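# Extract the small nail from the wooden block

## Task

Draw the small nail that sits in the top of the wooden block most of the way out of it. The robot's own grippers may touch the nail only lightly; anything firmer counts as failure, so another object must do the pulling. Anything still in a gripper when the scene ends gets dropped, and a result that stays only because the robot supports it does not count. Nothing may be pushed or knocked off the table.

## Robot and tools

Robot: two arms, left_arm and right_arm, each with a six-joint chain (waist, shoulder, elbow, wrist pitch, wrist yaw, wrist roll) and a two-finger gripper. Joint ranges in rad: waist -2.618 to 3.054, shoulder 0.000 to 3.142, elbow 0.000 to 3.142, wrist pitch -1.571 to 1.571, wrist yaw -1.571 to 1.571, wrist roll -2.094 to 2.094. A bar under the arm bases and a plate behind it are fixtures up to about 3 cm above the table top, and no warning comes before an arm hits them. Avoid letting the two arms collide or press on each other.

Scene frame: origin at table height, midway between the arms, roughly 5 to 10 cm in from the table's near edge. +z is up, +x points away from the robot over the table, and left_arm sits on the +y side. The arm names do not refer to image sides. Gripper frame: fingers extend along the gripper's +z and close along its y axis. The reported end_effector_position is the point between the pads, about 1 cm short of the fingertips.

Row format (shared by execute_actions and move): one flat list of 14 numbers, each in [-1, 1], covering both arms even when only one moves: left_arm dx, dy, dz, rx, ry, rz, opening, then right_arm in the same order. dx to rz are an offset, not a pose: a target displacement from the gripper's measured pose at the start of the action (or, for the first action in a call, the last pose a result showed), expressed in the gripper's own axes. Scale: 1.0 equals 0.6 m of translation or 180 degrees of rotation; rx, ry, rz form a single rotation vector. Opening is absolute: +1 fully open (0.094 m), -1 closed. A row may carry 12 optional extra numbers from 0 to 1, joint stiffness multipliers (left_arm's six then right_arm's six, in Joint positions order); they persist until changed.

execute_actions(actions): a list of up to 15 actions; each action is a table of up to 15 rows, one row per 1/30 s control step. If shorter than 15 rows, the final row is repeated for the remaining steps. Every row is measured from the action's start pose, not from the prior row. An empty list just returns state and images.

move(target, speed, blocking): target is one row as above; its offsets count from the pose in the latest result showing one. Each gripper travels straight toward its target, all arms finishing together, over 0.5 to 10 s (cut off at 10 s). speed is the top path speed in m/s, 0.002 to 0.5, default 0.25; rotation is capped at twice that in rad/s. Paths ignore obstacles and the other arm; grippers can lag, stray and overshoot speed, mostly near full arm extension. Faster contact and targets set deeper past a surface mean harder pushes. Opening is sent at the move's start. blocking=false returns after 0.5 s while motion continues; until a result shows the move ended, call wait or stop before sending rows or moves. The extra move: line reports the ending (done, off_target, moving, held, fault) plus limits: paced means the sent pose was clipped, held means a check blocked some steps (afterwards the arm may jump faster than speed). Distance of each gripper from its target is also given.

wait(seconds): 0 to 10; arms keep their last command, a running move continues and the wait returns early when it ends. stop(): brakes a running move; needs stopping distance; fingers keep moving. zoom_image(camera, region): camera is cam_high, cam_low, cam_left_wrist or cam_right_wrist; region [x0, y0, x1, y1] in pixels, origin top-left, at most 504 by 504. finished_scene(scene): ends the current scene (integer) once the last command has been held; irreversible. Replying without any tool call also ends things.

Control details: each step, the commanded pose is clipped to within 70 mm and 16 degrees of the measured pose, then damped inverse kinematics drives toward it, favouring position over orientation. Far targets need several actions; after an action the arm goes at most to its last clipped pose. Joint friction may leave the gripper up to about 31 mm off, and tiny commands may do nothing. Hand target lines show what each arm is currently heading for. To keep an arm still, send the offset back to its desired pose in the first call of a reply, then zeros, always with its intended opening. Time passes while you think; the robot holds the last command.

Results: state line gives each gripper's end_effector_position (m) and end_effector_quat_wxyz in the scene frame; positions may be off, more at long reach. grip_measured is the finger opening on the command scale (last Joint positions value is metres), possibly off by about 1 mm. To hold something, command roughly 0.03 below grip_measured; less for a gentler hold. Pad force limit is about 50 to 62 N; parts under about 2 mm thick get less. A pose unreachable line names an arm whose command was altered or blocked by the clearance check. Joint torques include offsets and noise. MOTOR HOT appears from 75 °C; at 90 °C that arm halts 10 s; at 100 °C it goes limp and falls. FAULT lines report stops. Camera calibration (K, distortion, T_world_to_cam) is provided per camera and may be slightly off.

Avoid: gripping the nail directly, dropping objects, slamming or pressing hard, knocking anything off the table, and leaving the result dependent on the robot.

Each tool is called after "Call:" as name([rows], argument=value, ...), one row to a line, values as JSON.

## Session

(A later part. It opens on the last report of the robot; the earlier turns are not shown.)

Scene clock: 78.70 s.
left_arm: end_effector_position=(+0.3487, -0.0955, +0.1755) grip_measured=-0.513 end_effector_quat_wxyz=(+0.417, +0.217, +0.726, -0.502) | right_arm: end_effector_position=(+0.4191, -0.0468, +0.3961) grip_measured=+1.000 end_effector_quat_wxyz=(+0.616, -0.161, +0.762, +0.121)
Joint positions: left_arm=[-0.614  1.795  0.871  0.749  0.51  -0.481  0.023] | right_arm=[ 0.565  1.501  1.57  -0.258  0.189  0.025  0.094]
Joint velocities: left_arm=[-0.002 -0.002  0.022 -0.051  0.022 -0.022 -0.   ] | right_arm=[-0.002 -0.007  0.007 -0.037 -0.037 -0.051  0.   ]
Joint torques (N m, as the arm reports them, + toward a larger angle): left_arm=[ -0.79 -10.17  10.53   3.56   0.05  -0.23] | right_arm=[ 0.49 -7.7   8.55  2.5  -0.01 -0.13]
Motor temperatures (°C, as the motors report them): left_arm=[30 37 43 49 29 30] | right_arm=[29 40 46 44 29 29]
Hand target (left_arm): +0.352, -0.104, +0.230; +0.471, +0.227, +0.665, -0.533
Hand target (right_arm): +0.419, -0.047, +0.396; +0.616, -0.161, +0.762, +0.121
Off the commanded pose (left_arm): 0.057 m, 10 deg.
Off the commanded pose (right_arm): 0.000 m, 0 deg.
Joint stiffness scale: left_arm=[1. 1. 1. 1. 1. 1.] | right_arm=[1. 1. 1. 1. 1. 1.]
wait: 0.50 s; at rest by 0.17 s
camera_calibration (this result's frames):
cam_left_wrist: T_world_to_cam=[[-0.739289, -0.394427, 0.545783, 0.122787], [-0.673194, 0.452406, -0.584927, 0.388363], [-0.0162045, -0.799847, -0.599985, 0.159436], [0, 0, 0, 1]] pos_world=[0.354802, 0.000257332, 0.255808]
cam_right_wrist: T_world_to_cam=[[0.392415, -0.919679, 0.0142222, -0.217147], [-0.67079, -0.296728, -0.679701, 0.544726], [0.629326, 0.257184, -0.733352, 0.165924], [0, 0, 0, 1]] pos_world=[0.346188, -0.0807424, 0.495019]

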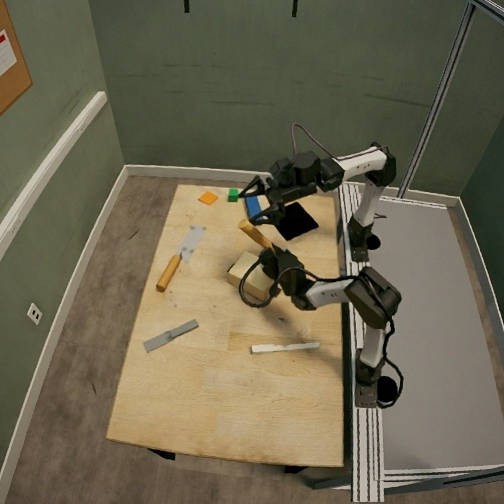

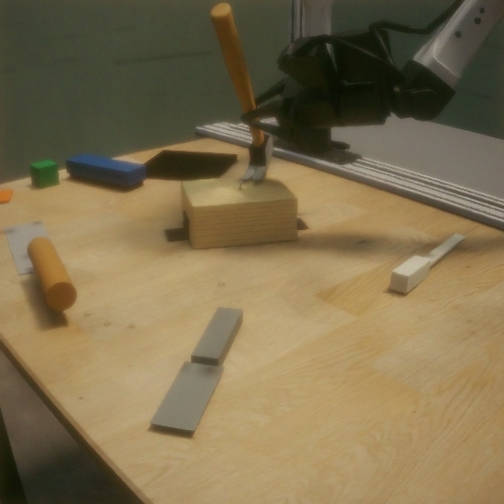

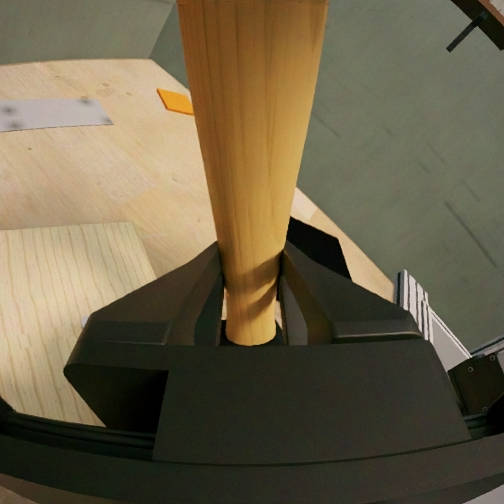

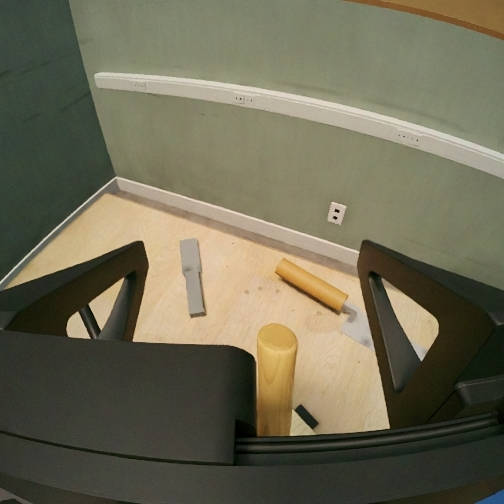

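Call:
execute_actions([
  [[-0.072,-0.045,0.004,0.026,-0.043,0.022,-0.7,0,0,0,0,0,0,1],[-0.075,-0.04,0.005,0.026,-0.043,0.022,-0.7,0,0,0,0,0,0,1],[-0.078,-0.035,0.005,0.026,-0.043,0.022,-0.7,0,0,0,0,0,0,1],[-0.081,-0.03,0.005,0.026,-0.043,0.022,-0.7,0,0,0,0,0,0,1],[-0.084,-0.025,0.005,0.026,-0.043,0.022,-0.7,0,0,0,0,0,0,1],[-0.087,-0.02,0.005,0.026,-0.043,0.022,-0.7,0,0,0,0,0,0,1],[-0.09,-0.017,0.005,0.026,-0.043,0.022,-0.7,0,0,0,0,0,0,1]],
])

Call:
zoom_image(camera="cam_low", region=[200, 130, 300, 210])

Scene clock: 82.90 s.
left_arm: end_effector_position=(+0.3635, -0.0879, +0.1753) grip_measured=-0.513 end_effector_quat_wxyz=(+0.422, +0.212, +0.724, -0.502) | right_arm: end_effector_position=(+0.4191, -0.0468, +0.3961) grip_measured=+1.000 end_effector_quat_wxyz=(+0.616, -0.161, +0.762, +0.121)
Joint positions: left_arm=[-0.577  1.82   0.895  0.756  0.537 -0.481  0.023] | right_arm=[ 0.565  1.501  1.57  -0.258  0.189  0.025  0.094]
Joint velocities: left_arm=[-0.007 -0.002  0.032  0.007 -0.037  0.007 -0.002] | right_arm=[-0.012  0.002  0.007  0.022 -0.095 -0.051  0.   ]
Joint torques (N m, as the arm reports them, + toward a larger angle): left_arm=[  0.15 -10.13  10.31   3.41   0.23  -0.11] | right_arm=[ 0.47 -7.68  8.58  2.5  -0.02 -0.12]
Motor temperatures (°C, as the motors report them): left_arm=[30 38 44 51 28 30] | right_arm=[29 41 46 44 29 29]
Hand target (left_arm): +0.368, -0.094, +0.224; +0.472, +0.228, +0.669, -0.527
Hand target (right_arm): +0.419, -0.047, +0.396; +0.616, -0.161, +0.762, +0.121
Off the commanded pose (left_arm): 0.051 m, 10 deg.
Off the commanded pose (right_arm): 0.000 m, 0 deg.
Joint stiffness scale: left_arm=[1. 1. 1. 1. 1. 1.] | right_arm=[1. 1. 1. 1. 1. 1.]
camera_calibration (this result's frames):
cam_left_wrist: T_world_to_cam=[[-0.736004, -0.398979, 0.546913, 0.134978], [-0.676955, 0.440266, -0.589829, 0.395922], [-0.00545786, -0.804352, -0.594128, 0.160279], [0, 0, 0, 1]] pos_world=[0.368241, 0.0084631, 0.254931]
cam_right_wrist: T_world_to_cam=[[0.392415, -0.919679, 0.0142222, -0.217147], [-0.67079, -0.296728, -0.679701, 0.544726], [0.629326, 0.257184, -0.733352, 0.165924], [0, 0, 0, 1]] pos_world=[0.346188, -0.0807424, 0.495019]

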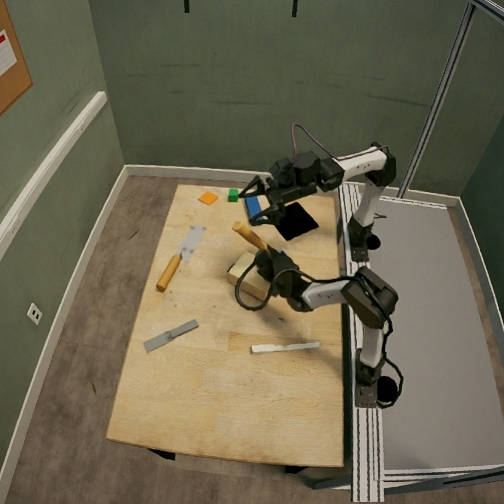

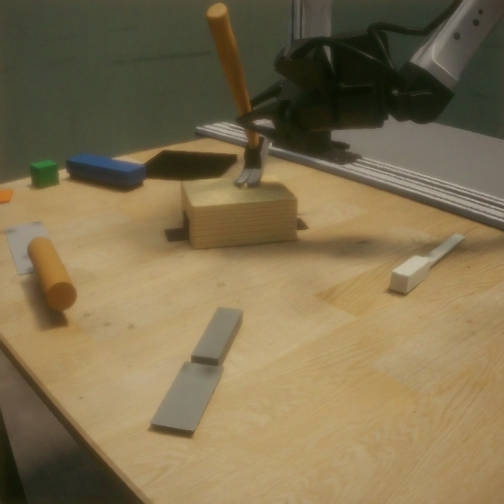

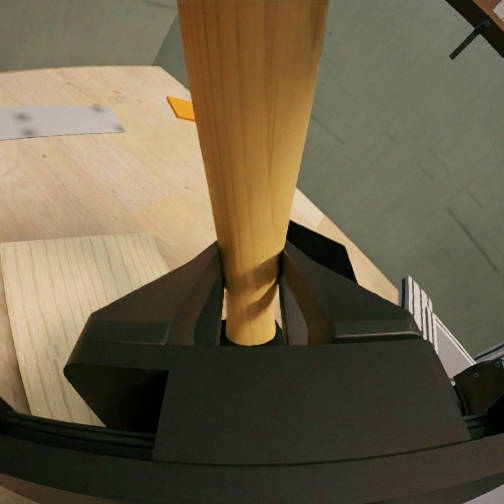

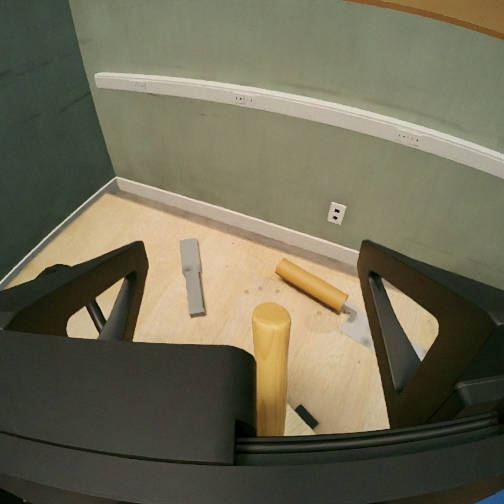

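Region (200, 130, 300, 210) of cam_low's 504x504 image, scaled by 5.040, with more detail than that image has; it fills the top 403 rows of this view, and the rest is white.

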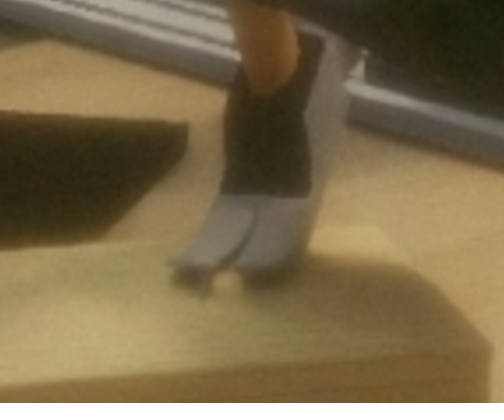

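Call:
execute_actions([
  [[-0.072,-0.045,0.012,0.026,-0.043,0.022,-0.7,0,0,0,0,0,0,1],[-0.072,-0.045,0.016,0.026,-0.043,0.022,-0.7,0,0,0,0,0,0,1],[-0.072,-0.045,0.016,0.026,-0.043,0.022,-0.7,0,0,0,0,0,0,1],[-0.072,-0.045,0.016,0.026,-0.043,0.022,-0.7,0,0,0,0,0,0,1],[-0.072,-0.045,0.016,0.026,-0.043,0.022,-0.7,0,0,0,0,0,0,1],[-0.075,-0.04,0.016,0.026,-0.043,0.022,-0.7,0,0,0,0,0,0,1],[-0.078,-0.035,0.016,0.026,-0.043,0.022,-0.7,0,0,0,0,0,0,1],[-0.081,-0.03,0.016,0.026,-0.043,0.022,-0.7,0,0,0,0,0,0,1],[-0.084,-0.025,0.015,0.026,-0.043,0.022,-0.7,0,0,0,0,0,0,1],[-0.087,-0.02,0.015,0.026,-0.043,0.022,-0.7,0,0,0,0,0,0,1],[-0.09,-0.015,0.015,0.026,-0.043,0.022,-0.7,0,0,0,0,0,0,1]],
])

Call:
wait(seconds=0.4)

Call:
zoom_image(camera="cam_low", region=[200, 130, 300, 210])

Scene clock: 86.53 s.
left_arm: end_effector_position=(+0.3726, -0.0916, +0.1755) grip_measured=-0.513 end_effector_quat_wxyz=(+0.419, +0.215, +0.717, -0.513) | right_arm: end_effector_position=(+0.4191, -0.0468, +0.3961) grip_measured=+1.000 end_effector_quat_wxyz=(+0.616, -0.161, +0.762, +0.121)
Joint positions: left_arm=[-0.561  1.865  0.937  0.775  0.575 -0.492  0.023] | right_arm=[ 0.565  1.501  1.57  -0.258  0.189  0.025  0.094]
Joint velocities: left_arm=[ 0.022  0.017  0.002 -0.007  0.11  -0.066 -0.   ] | right_arm=[-0.007 -0.022  0.002 -0.11  -0.007 -0.037  0.   ]
Joint torques (N m, as the arm reports them, + toward a larger angle): left_arm=[  1.15 -10.46  10.62   3.32  -0.17  -0.03] | right_arm=[ 0.47 -7.69  8.57  2.49 -0.02 -0.12]
Motor temperatures (°C, as the motors report them): left_arm=[30 38 44 52 29 30] | right_arm=[28 41 46 44 29 29]
Hand target (left_arm): +0.386, -0.090, +0.223; +0.477, +0.222, +0.667, -0.527
Hand target (right_arm): +0.419, -0.047, +0.396; +0.616, -0.161, +0.762, +0.121
Off the commanded pose (left_arm): 0.051 m, 9 deg.
Off the commanded pose (right_arm): 0.000 m, 0 deg.
Joint stiffness scale: left_arm=[1. 1. 1. 1. 1. 1.] | right_arm=[1. 1. 1. 1. 1. 1.]
camera_calibration (this result's frames):
cam_left_wrist: T_world_to_cam=[[-0.74375, -0.37355, 0.554343, 0.144004], [-0.668101, 0.442508, -0.598188, 0.402181], [-0.0218484, -0.815259, -0.578684, 0.159948], [0, 0, 0, 1]] pos_world=[0.379295, 0.00622343, 0.253311]
cam_right_wrist: T_world_to_cam=[[0.392415, -0.919679, 0.0142222, -0.217147], [-0.67079, -0.296728, -0.679701, 0.544726], [0.629326, 0.257184, -0.733352, 0.165924], [0, 0, 0, 1]] pos_world=[0.346188, -0.0807424, 0.495019]

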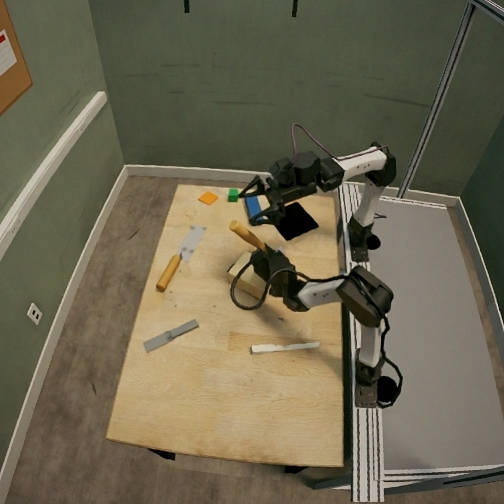

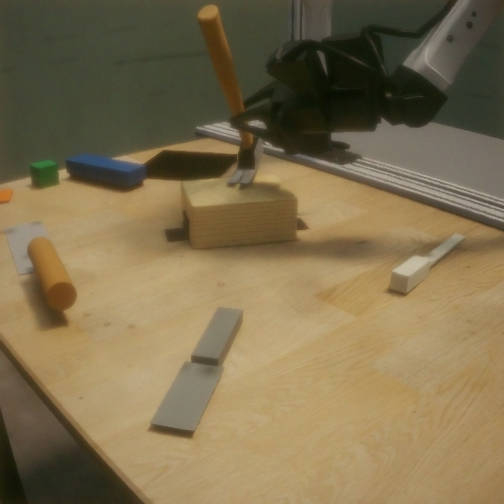

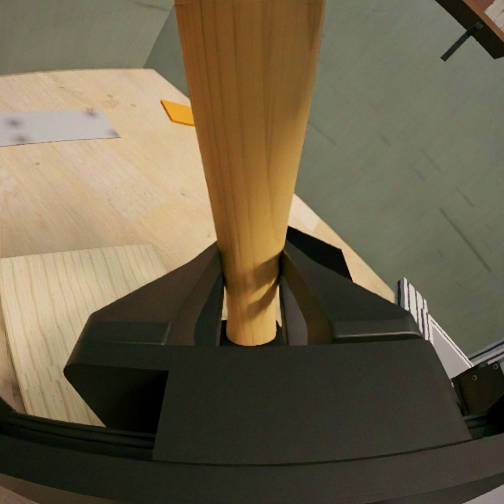

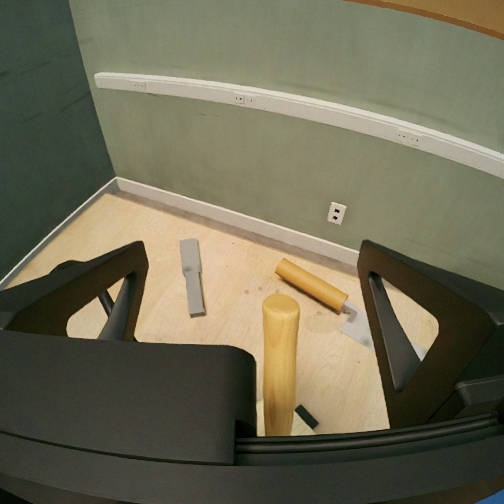

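Scene clock: 86.93 s.
left_arm: end_effector_position=(+0.3724, -0.0914, +0.1756) grip_measured=-0.513 end_effector_quat_wxyz=(+0.417, +0.217, +0.717, -0.515) | right_arm: end_effector_position=(+0.4191, -0.0468, +0.3961) grip_measured=+1.000 end_effector_quat_wxyz=(+0.616, -0.161, +0.762, +0.121)
Joint positions: left_arm=[-0.559  1.866  0.938  0.775  0.583 -0.492  0.023] | right_arm=[ 0.565  1.501  1.57  -0.258  0.189  0.025  0.094]
Joint velocities: left_arm=[-0.002  0.012 -0.022  0.037  0.066 -0.095  0.   ] | right_arm=[-0.002  0.007 -0.007  0.051  0.022 -0.022  0.   ]
Joint torques (N m, as the arm reports them, + toward a larger angle): left_arm=[  1.12 -10.44  10.59   3.32  -0.09  -0.06] | right_arm=[ 0.44 -7.7   8.55  2.5  -0.01 -0.12]
Motor temperatures (°C, as the motors report them): left_arm=[30 38 44 52 28 30] | right_arm=[28 41 46 44 29 29]
Hand target (left_arm): +0.386, -0.090, +0.223; +0.477, +0.222, +0.667, -0.527
Hand target (right_arm): +0.419, -0.047, +0.396; +0.616, -0.161, +0.762, +0.121
Off the commanded pose (left_arm): 0.051 m, 9 deg.
Off the commanded pose (right_arm): 0.000 m, 0 deg.
Joint stiffness scale: left_arm=[1. 1. 1. 1. 1. 1.] | right_arm=[1. 1. 1. 1. 1. 1.]
wait: 0.40 s; at rest by 0.17 s
camera_calibration (this result's frames):
cam_left_wrist: T_world_to_cam=[[-0.745284, -0.368712, 0.555521, 0.144704], [-0.666202, 0.445485, -0.598095, 0.401554], [-0.0269516, -0.81584, -0.57765, 0.16174], [0, 0, 0, 1]] pos_world=[0.379721, 0.00642141, 0.253211]
cam_right_wrist: T_world_to_cam=[[0.392415, -0.919679, 0.0142222, -0.217147], [-0.67079, -0.296728, -0.679701, 0.544726], [0.629326, 0.257184, -0.733352, 0.165924], [0, 0, 0, 1]] pos_world=[0.346188, -0.0807424, 0.495019]

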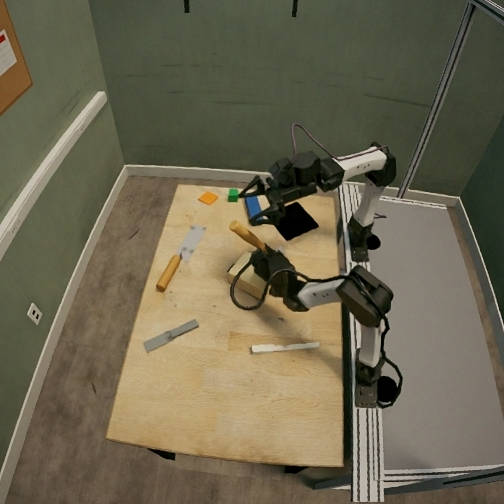

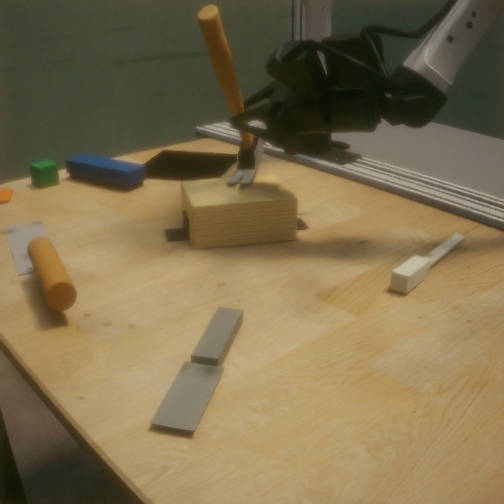

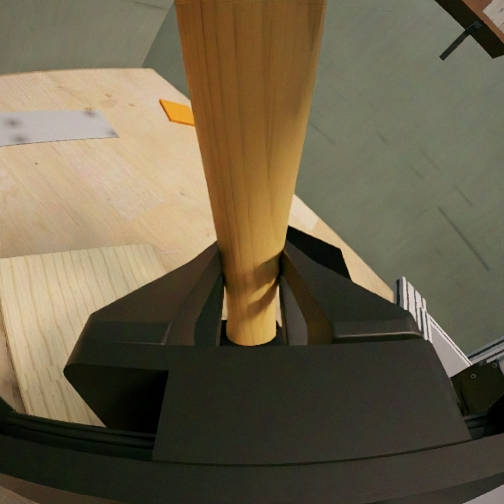

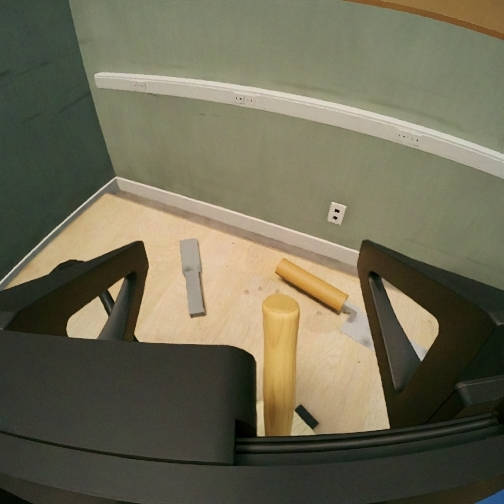

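Region (200, 130, 300, 210) of cam_low's 504x504 image, scaled by 5.040, with more detail than that image has; it fills the top 403 rows of this view, and the rest is white.

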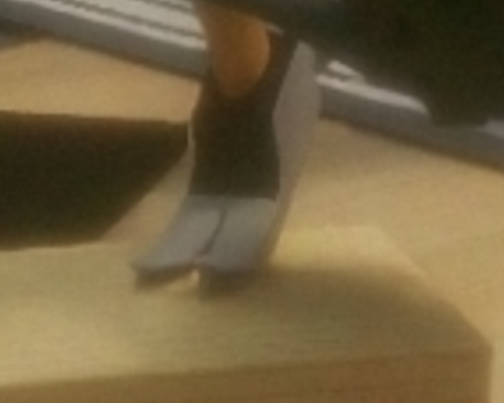

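Call:
execute_actions([
  [[-0.08,-0.03,0.0,0.018,-0.035,0.022,-0.7,0,0,0,0,0,0,1],[-0.08,-0.03,-0.003,0.018,-0.035,0.022,-0.7,0,0,0,0,0,0,1],[-0.08,-0.03,-0.006,0.018,-0.035,0.022,-0.7,0,0,0,0,0,0,1],[-0.08,-0.03,-0.009,0.018,-0.035,0.022,-0.7,0,0,0,0,0,0,1],[-0.08,-0.03,-0.012,0.018,-0.035,0.022,-0.7,0,0,0,0,0,0,1]],
])

Call:
zoom_image(camera="cam_low", region=[200, 130, 300, 210])

Scene clock: 89.70 s.
left_arm: end_effector_position=(+0.3716, -0.0897, +0.1752) grip_measured=-0.513 end_effector_quat_wxyz=(+0.412, +0.221, +0.716, -0.519) | right_arm: end_effector_position=(+0.4191, -0.0468, +0.3961) grip_measured=+1.000 end_effector_quat_wxyz=(+0.616, -0.161, +0.762, +0.121)
Joint positions: left_arm=[-0.55   1.866  0.938  0.772  0.607 -0.492  0.023] | right_arm=[ 0.565  1.501  1.57  -0.258  0.189  0.025  0.094]
Joint velocities: left_arm=[-0.007  0.002  0.007  0.037  0.051  0.022 -0.001] | right_arm=[ 0.007  0.012  0.012 -0.051  0.051  0.022  0.   ]
Joint torques (N m, as the arm reports them, + toward a larger angle): left_arm=[  1.29 -13.44   9.     3.01  -0.07  -0.07] | right_arm=[ 0.47 -7.7   8.57  2.5  -0.01 -0.13]
Motor temperatures (°C, as the motors report them): left_arm=[30 38 45 53 28 30] | right_arm=[28 41 47 45 29 29]
Hand target (left_arm): +0.380, -0.085, +0.225; +0.467, +0.226, +0.671, -0.530
Hand target (right_arm): +0.419, -0.047, +0.396; +0.616, -0.161, +0.762, +0.121
Off the commanded pose (left_arm): 0.052 m, 8 deg.
Off the commanded pose (right_arm): 0.000 m, 0 deg.
Joint stiffness scale: left_arm=[1. 1. 1. 1. 1. 1.] | right_arm=[1. 1. 1. 1. 1. 1.]
camera_calibration (this result's frames):
cam_left_wrist: T_world_to_cam=[[-0.748271, -0.356612, 0.559391, 0.146476], [-0.662079, 0.454494, -0.595891, 0.399021], [-0.041738, -0.816249, -0.57619, 0.16813], [0, 0, 0, 1]] pos_world=[0.380805, 0.00811814, 0.252711]
cam_right_wrist: T_world_to_cam=[[0.392415, -0.919679, 0.0142222, -0.217147], [-0.67079, -0.296728, -0.679701, 0.544726], [0.629326, 0.257184, -0.733352, 0.165924], [0, 0, 0, 1]] pos_world=[0.346188, -0.0807424, 0.495019]

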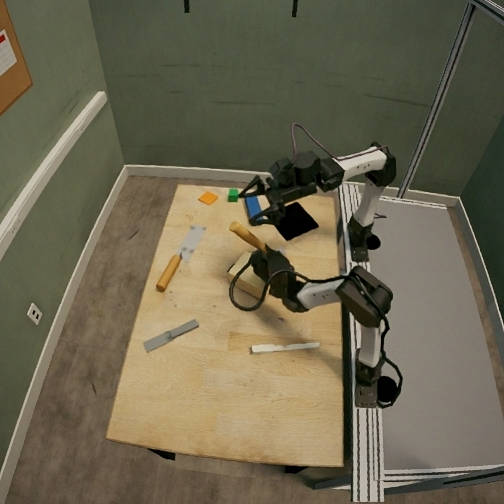

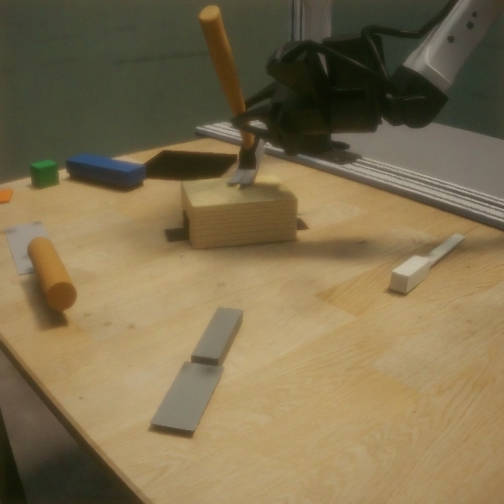

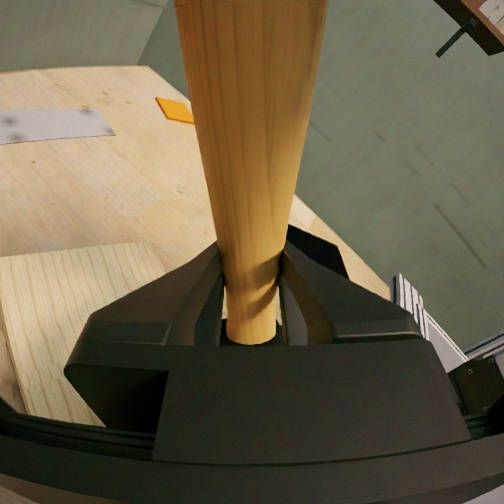

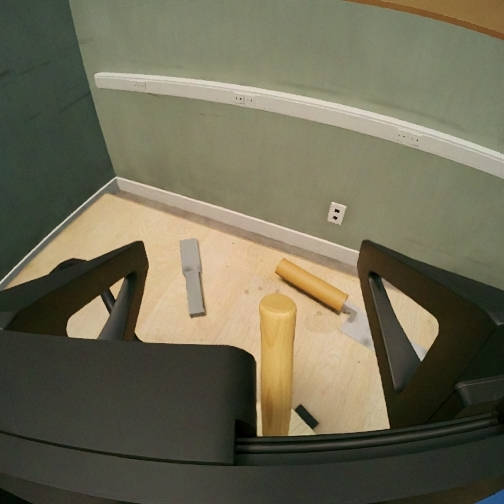

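Region (200, 130, 300, 210) of cam_low's 504x504 image, scaled by 5.040, with more detail than that image has; it fills the top 403 rows of this view, and the rest is white.

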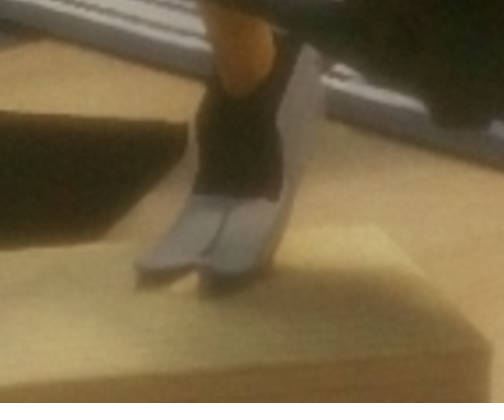

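Call:
execute_actions([
  [[-0.078,-0.03,-0.012,0.012,-0.035,0.0,-0.7,0,0,0,0,0,0,1],[-0.078,-0.03,-0.015,0.012,-0.035,0.0,-0.7,0,0,0,0,0,0,1],[-0.08,-0.027,-0.018,0.012,-0.035,0.0,-0.7,0,0,0,0,0,0,1],[-0.082,-0.024,-0.021,0.012,-0.035,0.0,-0.7,0,0,0,0,0,0,1],[-0.084,-0.02,-0.024,0.012,-0.035,0.0,-0.7,0,0,0,0,0,0,1]],
])

Call:
zoom_image(camera="cam_low", region=[200, 130, 300, 210])

Scene clock: 92.53 s.
left_arm: end_effector_position=(+0.3837, -0.0735, +0.1757) grip_measured=-0.513 end_effector_quat_wxyz=(+0.405, +0.190, +0.729, -0.518) | right_arm: end_effector_position=(+0.4191, -0.0468, +0.3961) grip_measured=+1.000 end_effector_quat_wxyz=(+0.616, -0.161, +0.762, +0.121)
Joint positions: left_arm=[-0.51   1.849  0.938  0.738  0.61  -0.533  0.023] | right_arm=[ 0.565  1.501  1.57  -0.258  0.189  0.025  0.094]
Joint velocities: left_arm=[ 0.007  0.007 -0.012 -0.007 -0.007 -0.037  0.001] | right_arm=[-0.002 -0.032 -0.007 -0.007  0.007  0.022  0.   ]
Joint torques (N m, as the arm reports them, + toward a larger angle): left_arm=[  0.18 -13.25   8.37   3.12   0.2   -0.25] | right_arm=[ 0.45 -7.67  8.59  2.5  -0.01 -0.12]
Motor temperatures (°C, as the motors report them): left_arm=[30 39 45 53 28 30] | right_arm=[28 41 47 45 29 29]
Hand target (left_arm): +0.383, -0.074, +0.224; +0.446, +0.202, +0.683, -0.542
Hand target (right_arm): +0.419, -0.047, +0.396; +0.616, -0.161, +0.762, +0.121
Off the commanded pose (left_arm): 0.049 m, 8 deg.
Off the commanded pose (right_arm): 0.000 m, 0 deg.
Joint stiffness scale: left_arm=[1. 1. 1. 1. 1. 1.] | right_arm=[1. 1. 1. 1. 1. 1.]
camera_calibration (this result's frames):
cam_left_wrist: T_world_to_cam=[[-0.701382, -0.384634, 0.6001, 0.133868], [-0.711826, 0.421629, -0.561722, 0.410551], [-0.0369621, -0.821149, -0.569516, 0.178747], [0, 0, 0, 1]] pos_world=[0.39274, 0.0251677, 0.252081]
cam_right_wrist: T_world_to_cam=[[0.392415, -0.919679, 0.0142222, -0.217147], [-0.67079, -0.296728, -0.679701, 0.544726], [0.629326, 0.257184, -0.733352, 0.165924], [0, 0, 0, 1]] pos_world=[0.346188, -0.0807424, 0.495019]

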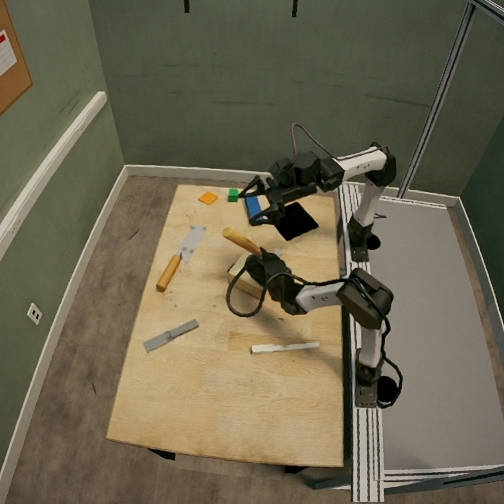

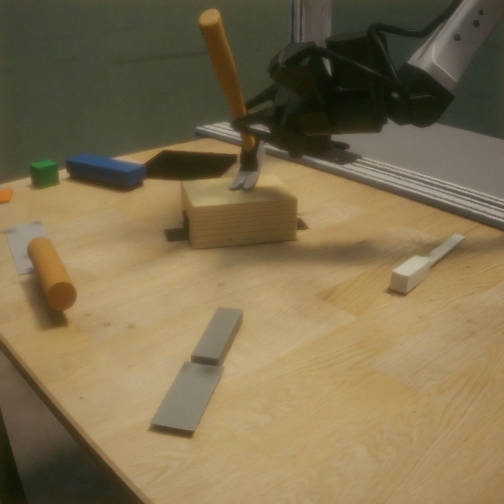

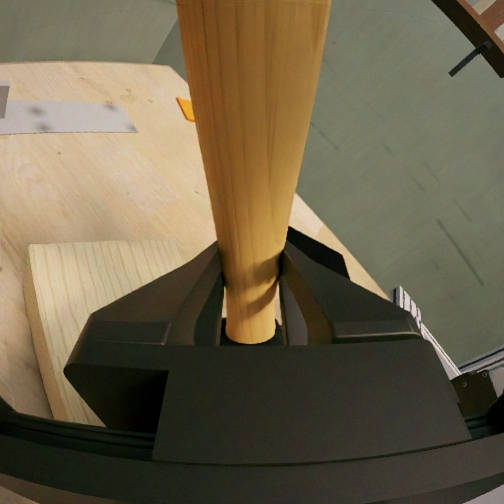

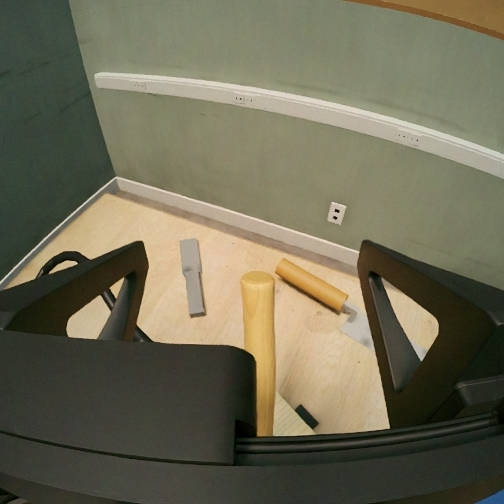

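Region (200, 130, 300, 210) of cam_low's 504x504 image, scaled by 5.040, with more detail than that image has; it fills the top 403 rows of this view, and the rest is white.

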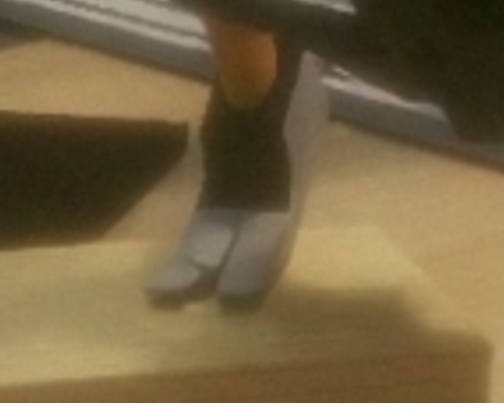

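Call:
execute_actions([
  [[-0.07,-0.04,-0.005,0.025,-0.035,0.025,-0.7,0,0,0,0,0,0,1],[-0.072,-0.037,-0.003,0.025,-0.035,0.032,-0.7,0,0,0,0,0,0,1],[-0.074,-0.034,0,0.025,-0.035,0.04,-0.7,0,0,0,0,0,0,1],[-0.076,-0.031,0,0.025,-0.035,0.048,-0.7,0,0,0,0,0,0,1],[-0.078,-0.028,0,0.025,-0.035,0.056,-0.7,0,0,0,0,0,0,1],[-0.08,-0.025,0,0.025,-0.035,0.064,-0.7,0,0,0,0,0,0,1]],
])

Call:
zoom_image(camera="cam_low", region=[200, 130, 300, 210])

Scene clock: 97.53 s.
left_arm: end_effector_position=(+0.3854, -0.0720, +0.1755) grip_measured=-0.513 end_effector_quat_wxyz=(+0.422, +0.234, +0.715, -0.506) | right_arm: end_effector_position=(+0.4191, -0.0468, +0.3961) grip_measured=+1.000 end_effector_quat_wxyz=(+0.616, -0.161, +0.762, +0.121)
Joint positions: left_arm=[-0.492  1.863  0.953  0.737  0.656 -0.435  0.023] | right_arm=[ 0.565  1.501  1.57  -0.258  0.189  0.025  0.094]
Joint velocities: left_arm=[-0.012 -0.012 -0.017  0.007 -0.007  0.081 -0.001] | right_arm=[-0.027 -0.012 -0.012 -0.066 -0.037  0.007  0.   ]
Joint torques (N m, as the arm reports them, + toward a larger angle): left_arm=[  1.29 -10.96  10.53   3.21  -0.01   0.07] | right_arm=[ 0.49 -7.7   8.54  2.5  -0.01 -0.12]
Motor temperatures (°C, as the motors report them): left_arm=[30 41 45 53 28 30] | right_arm=[28 42 47 45 29 29]
Hand target (left_arm): +0.398, -0.070, +0.222; +0.486, +0.251, +0.665, -0.510
Hand target (right_arm): +0.419, -0.047, +0.396; +0.616, -0.161, +0.762, +0.121
Off the commanded pose (left_arm): 0.050 m, 10 deg.
Off the commanded pose (right_arm): 0.000 m, 0 deg.
Joint stiffness scale: left_arm=[1. 1. 1. 1. 1. 1.] | right_arm=[1. 1. 1. 1. 1. 1.]
camera_calibration (this result's frames):
cam_left_wrist: T_world_to_cam=[[-0.765601, -0.370841, 0.525673, 0.174566], [-0.642982, 0.467405, -0.606718, 0.395689], [-0.020706, -0.802502, -0.596289, 0.17969], [0, 0, 0, 1]] pos_world=[0.391789, 0.0239906, 0.255455]
cam_right_wrist: T_world_to_cam=[[0.392415, -0.919679, 0.0142222, -0.217147], [-0.67079, -0.296728, -0.679701, 0.544726], [0.629326, 0.257184, -0.733352, 0.165924], [0, 0, 0, 1]] pos_world=[0.346188, -0.0807424, 0.495019]

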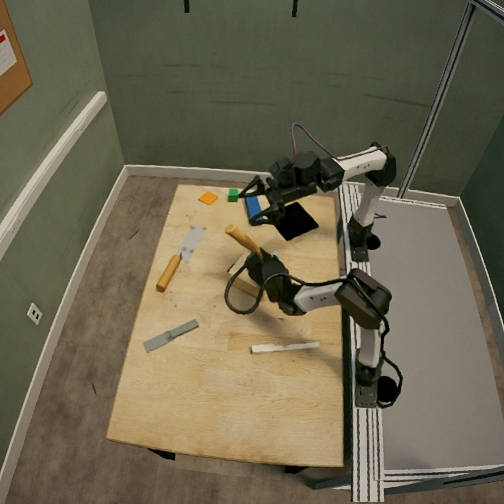

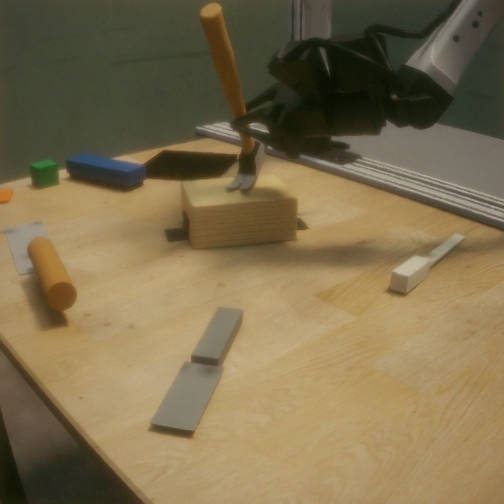

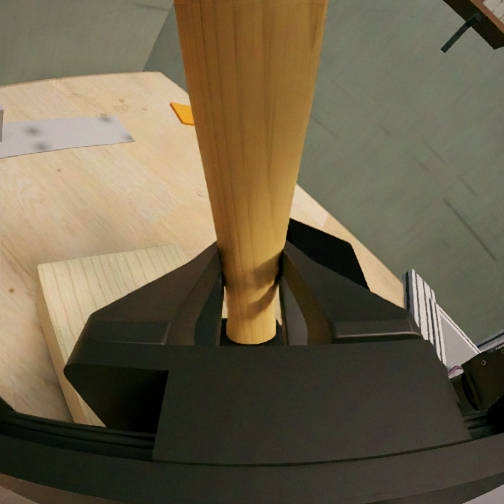

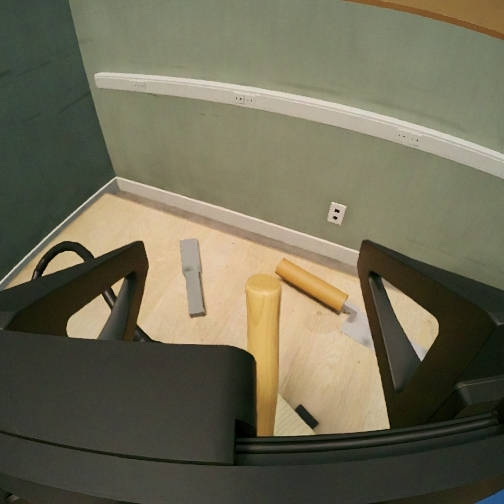

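Region (200, 130, 300, 210) of cam_low's 504x504 image, scaled by 5.040, with more detail than that image has; it fills the top 403 rows of this view, and the rest is white.

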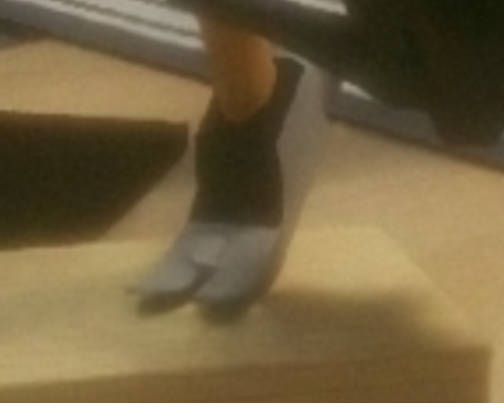

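Call:
move(target=[-0.02,0,0,0,0,0.01,-0.7, 0.17,-0.014,0.11,0,0,0,0.2], speed=0.12)

Scene clock: 100.67 s.
left_arm: end_effector_position=(+0.3840, -0.0735, +0.1735) grip_measured=-0.513 end_effector_quat_wxyz=(+0.417, +0.245, +0.716, -0.503) | right_arm: end_effector_position=(+0.4603, -0.0366, +0.2981) grip_measured=+0.202 end_effector_quat_wxyz=(+0.625, -0.156, +0.754, +0.128)
Joint positions: left_arm=[-0.492  1.864  0.964  0.707  0.671 -0.408  0.023] | right_arm=[0.523 1.619 1.272 0.186 0.145 0.024 0.056]
Joint velocities: left_arm=[ 0.007 -0.017  0.022  0.007  0.037 -0.007  0.001] | right_arm=[ 0.017  0.007 -0.022  0.007 -0.022  0.022  0.   ]
Joint torques (N m, as the arm reports them, + toward a larger angle): left_arm=[  0.94 -10.54   8.72   2.03  -0.06   0.04] | right_arm=[-0.28 -8.33  7.27  2.56 -0.06 -0.21]
Motor temperatures (°C, as the motors report them): left_arm=[30 41 45 52 28 30] | right_arm=[28 42 47 45 29 29]
Hand target (left_arm): +0.391, -0.071, +0.186; +0.430, +0.245, +0.711, -0.500
Hand target (right_arm): +0.463, -0.039, +0.283; +0.616, -0.161, +0.762, +0.121
Off the commanded pose (left_arm): 0.015 m, 2 deg.
Off the commanded pose (right_arm): 0.016 m, 2 deg.
Joint stiffness scale: left_arm=[1. 1. 1. 1. 1. 1.] | right_arm=[1. 1. 1. 1. 1. 1.]
move: off_target (left_arm, right_arm)
camera_calibration (this result's frames):
cam_left_wrist: T_world_to_cam=[[-0.775669, -0.365729, 0.514374, 0.18017], [-0.630355, 0.489575, -0.602469, 0.390339], [-0.0314845, -0.791554, -0.610287, 0.184661], [0, 0, 0, 1]] pos_world=[0.391618, 0.0209623, 0.255188]
cam_right_wrist: T_world_to_cam=[[0.393012, -0.919529, 0.00299787, -0.219499], [-0.657029, -0.283096, -0.698692, 0.508582], [0.643316, 0.272624, -0.715417, 0.054279], [0, 0, 0, 1]] pos_world=[0.3855, -0.0726561, 0.394832]

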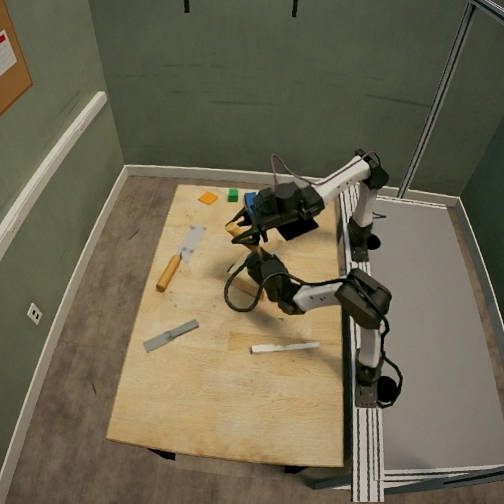

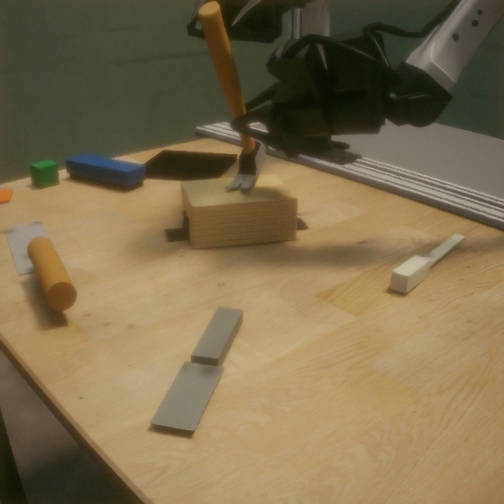

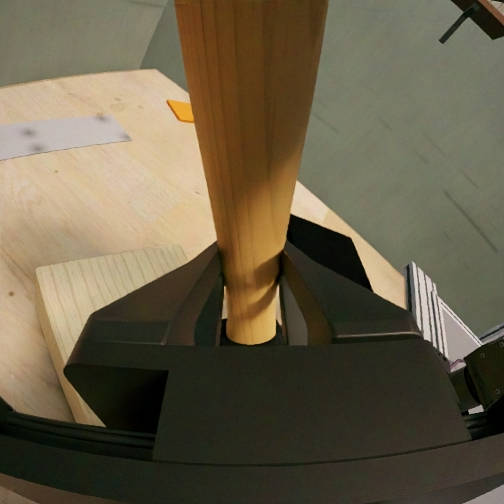

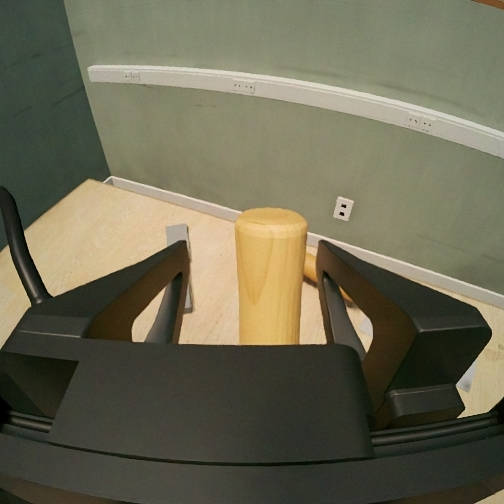

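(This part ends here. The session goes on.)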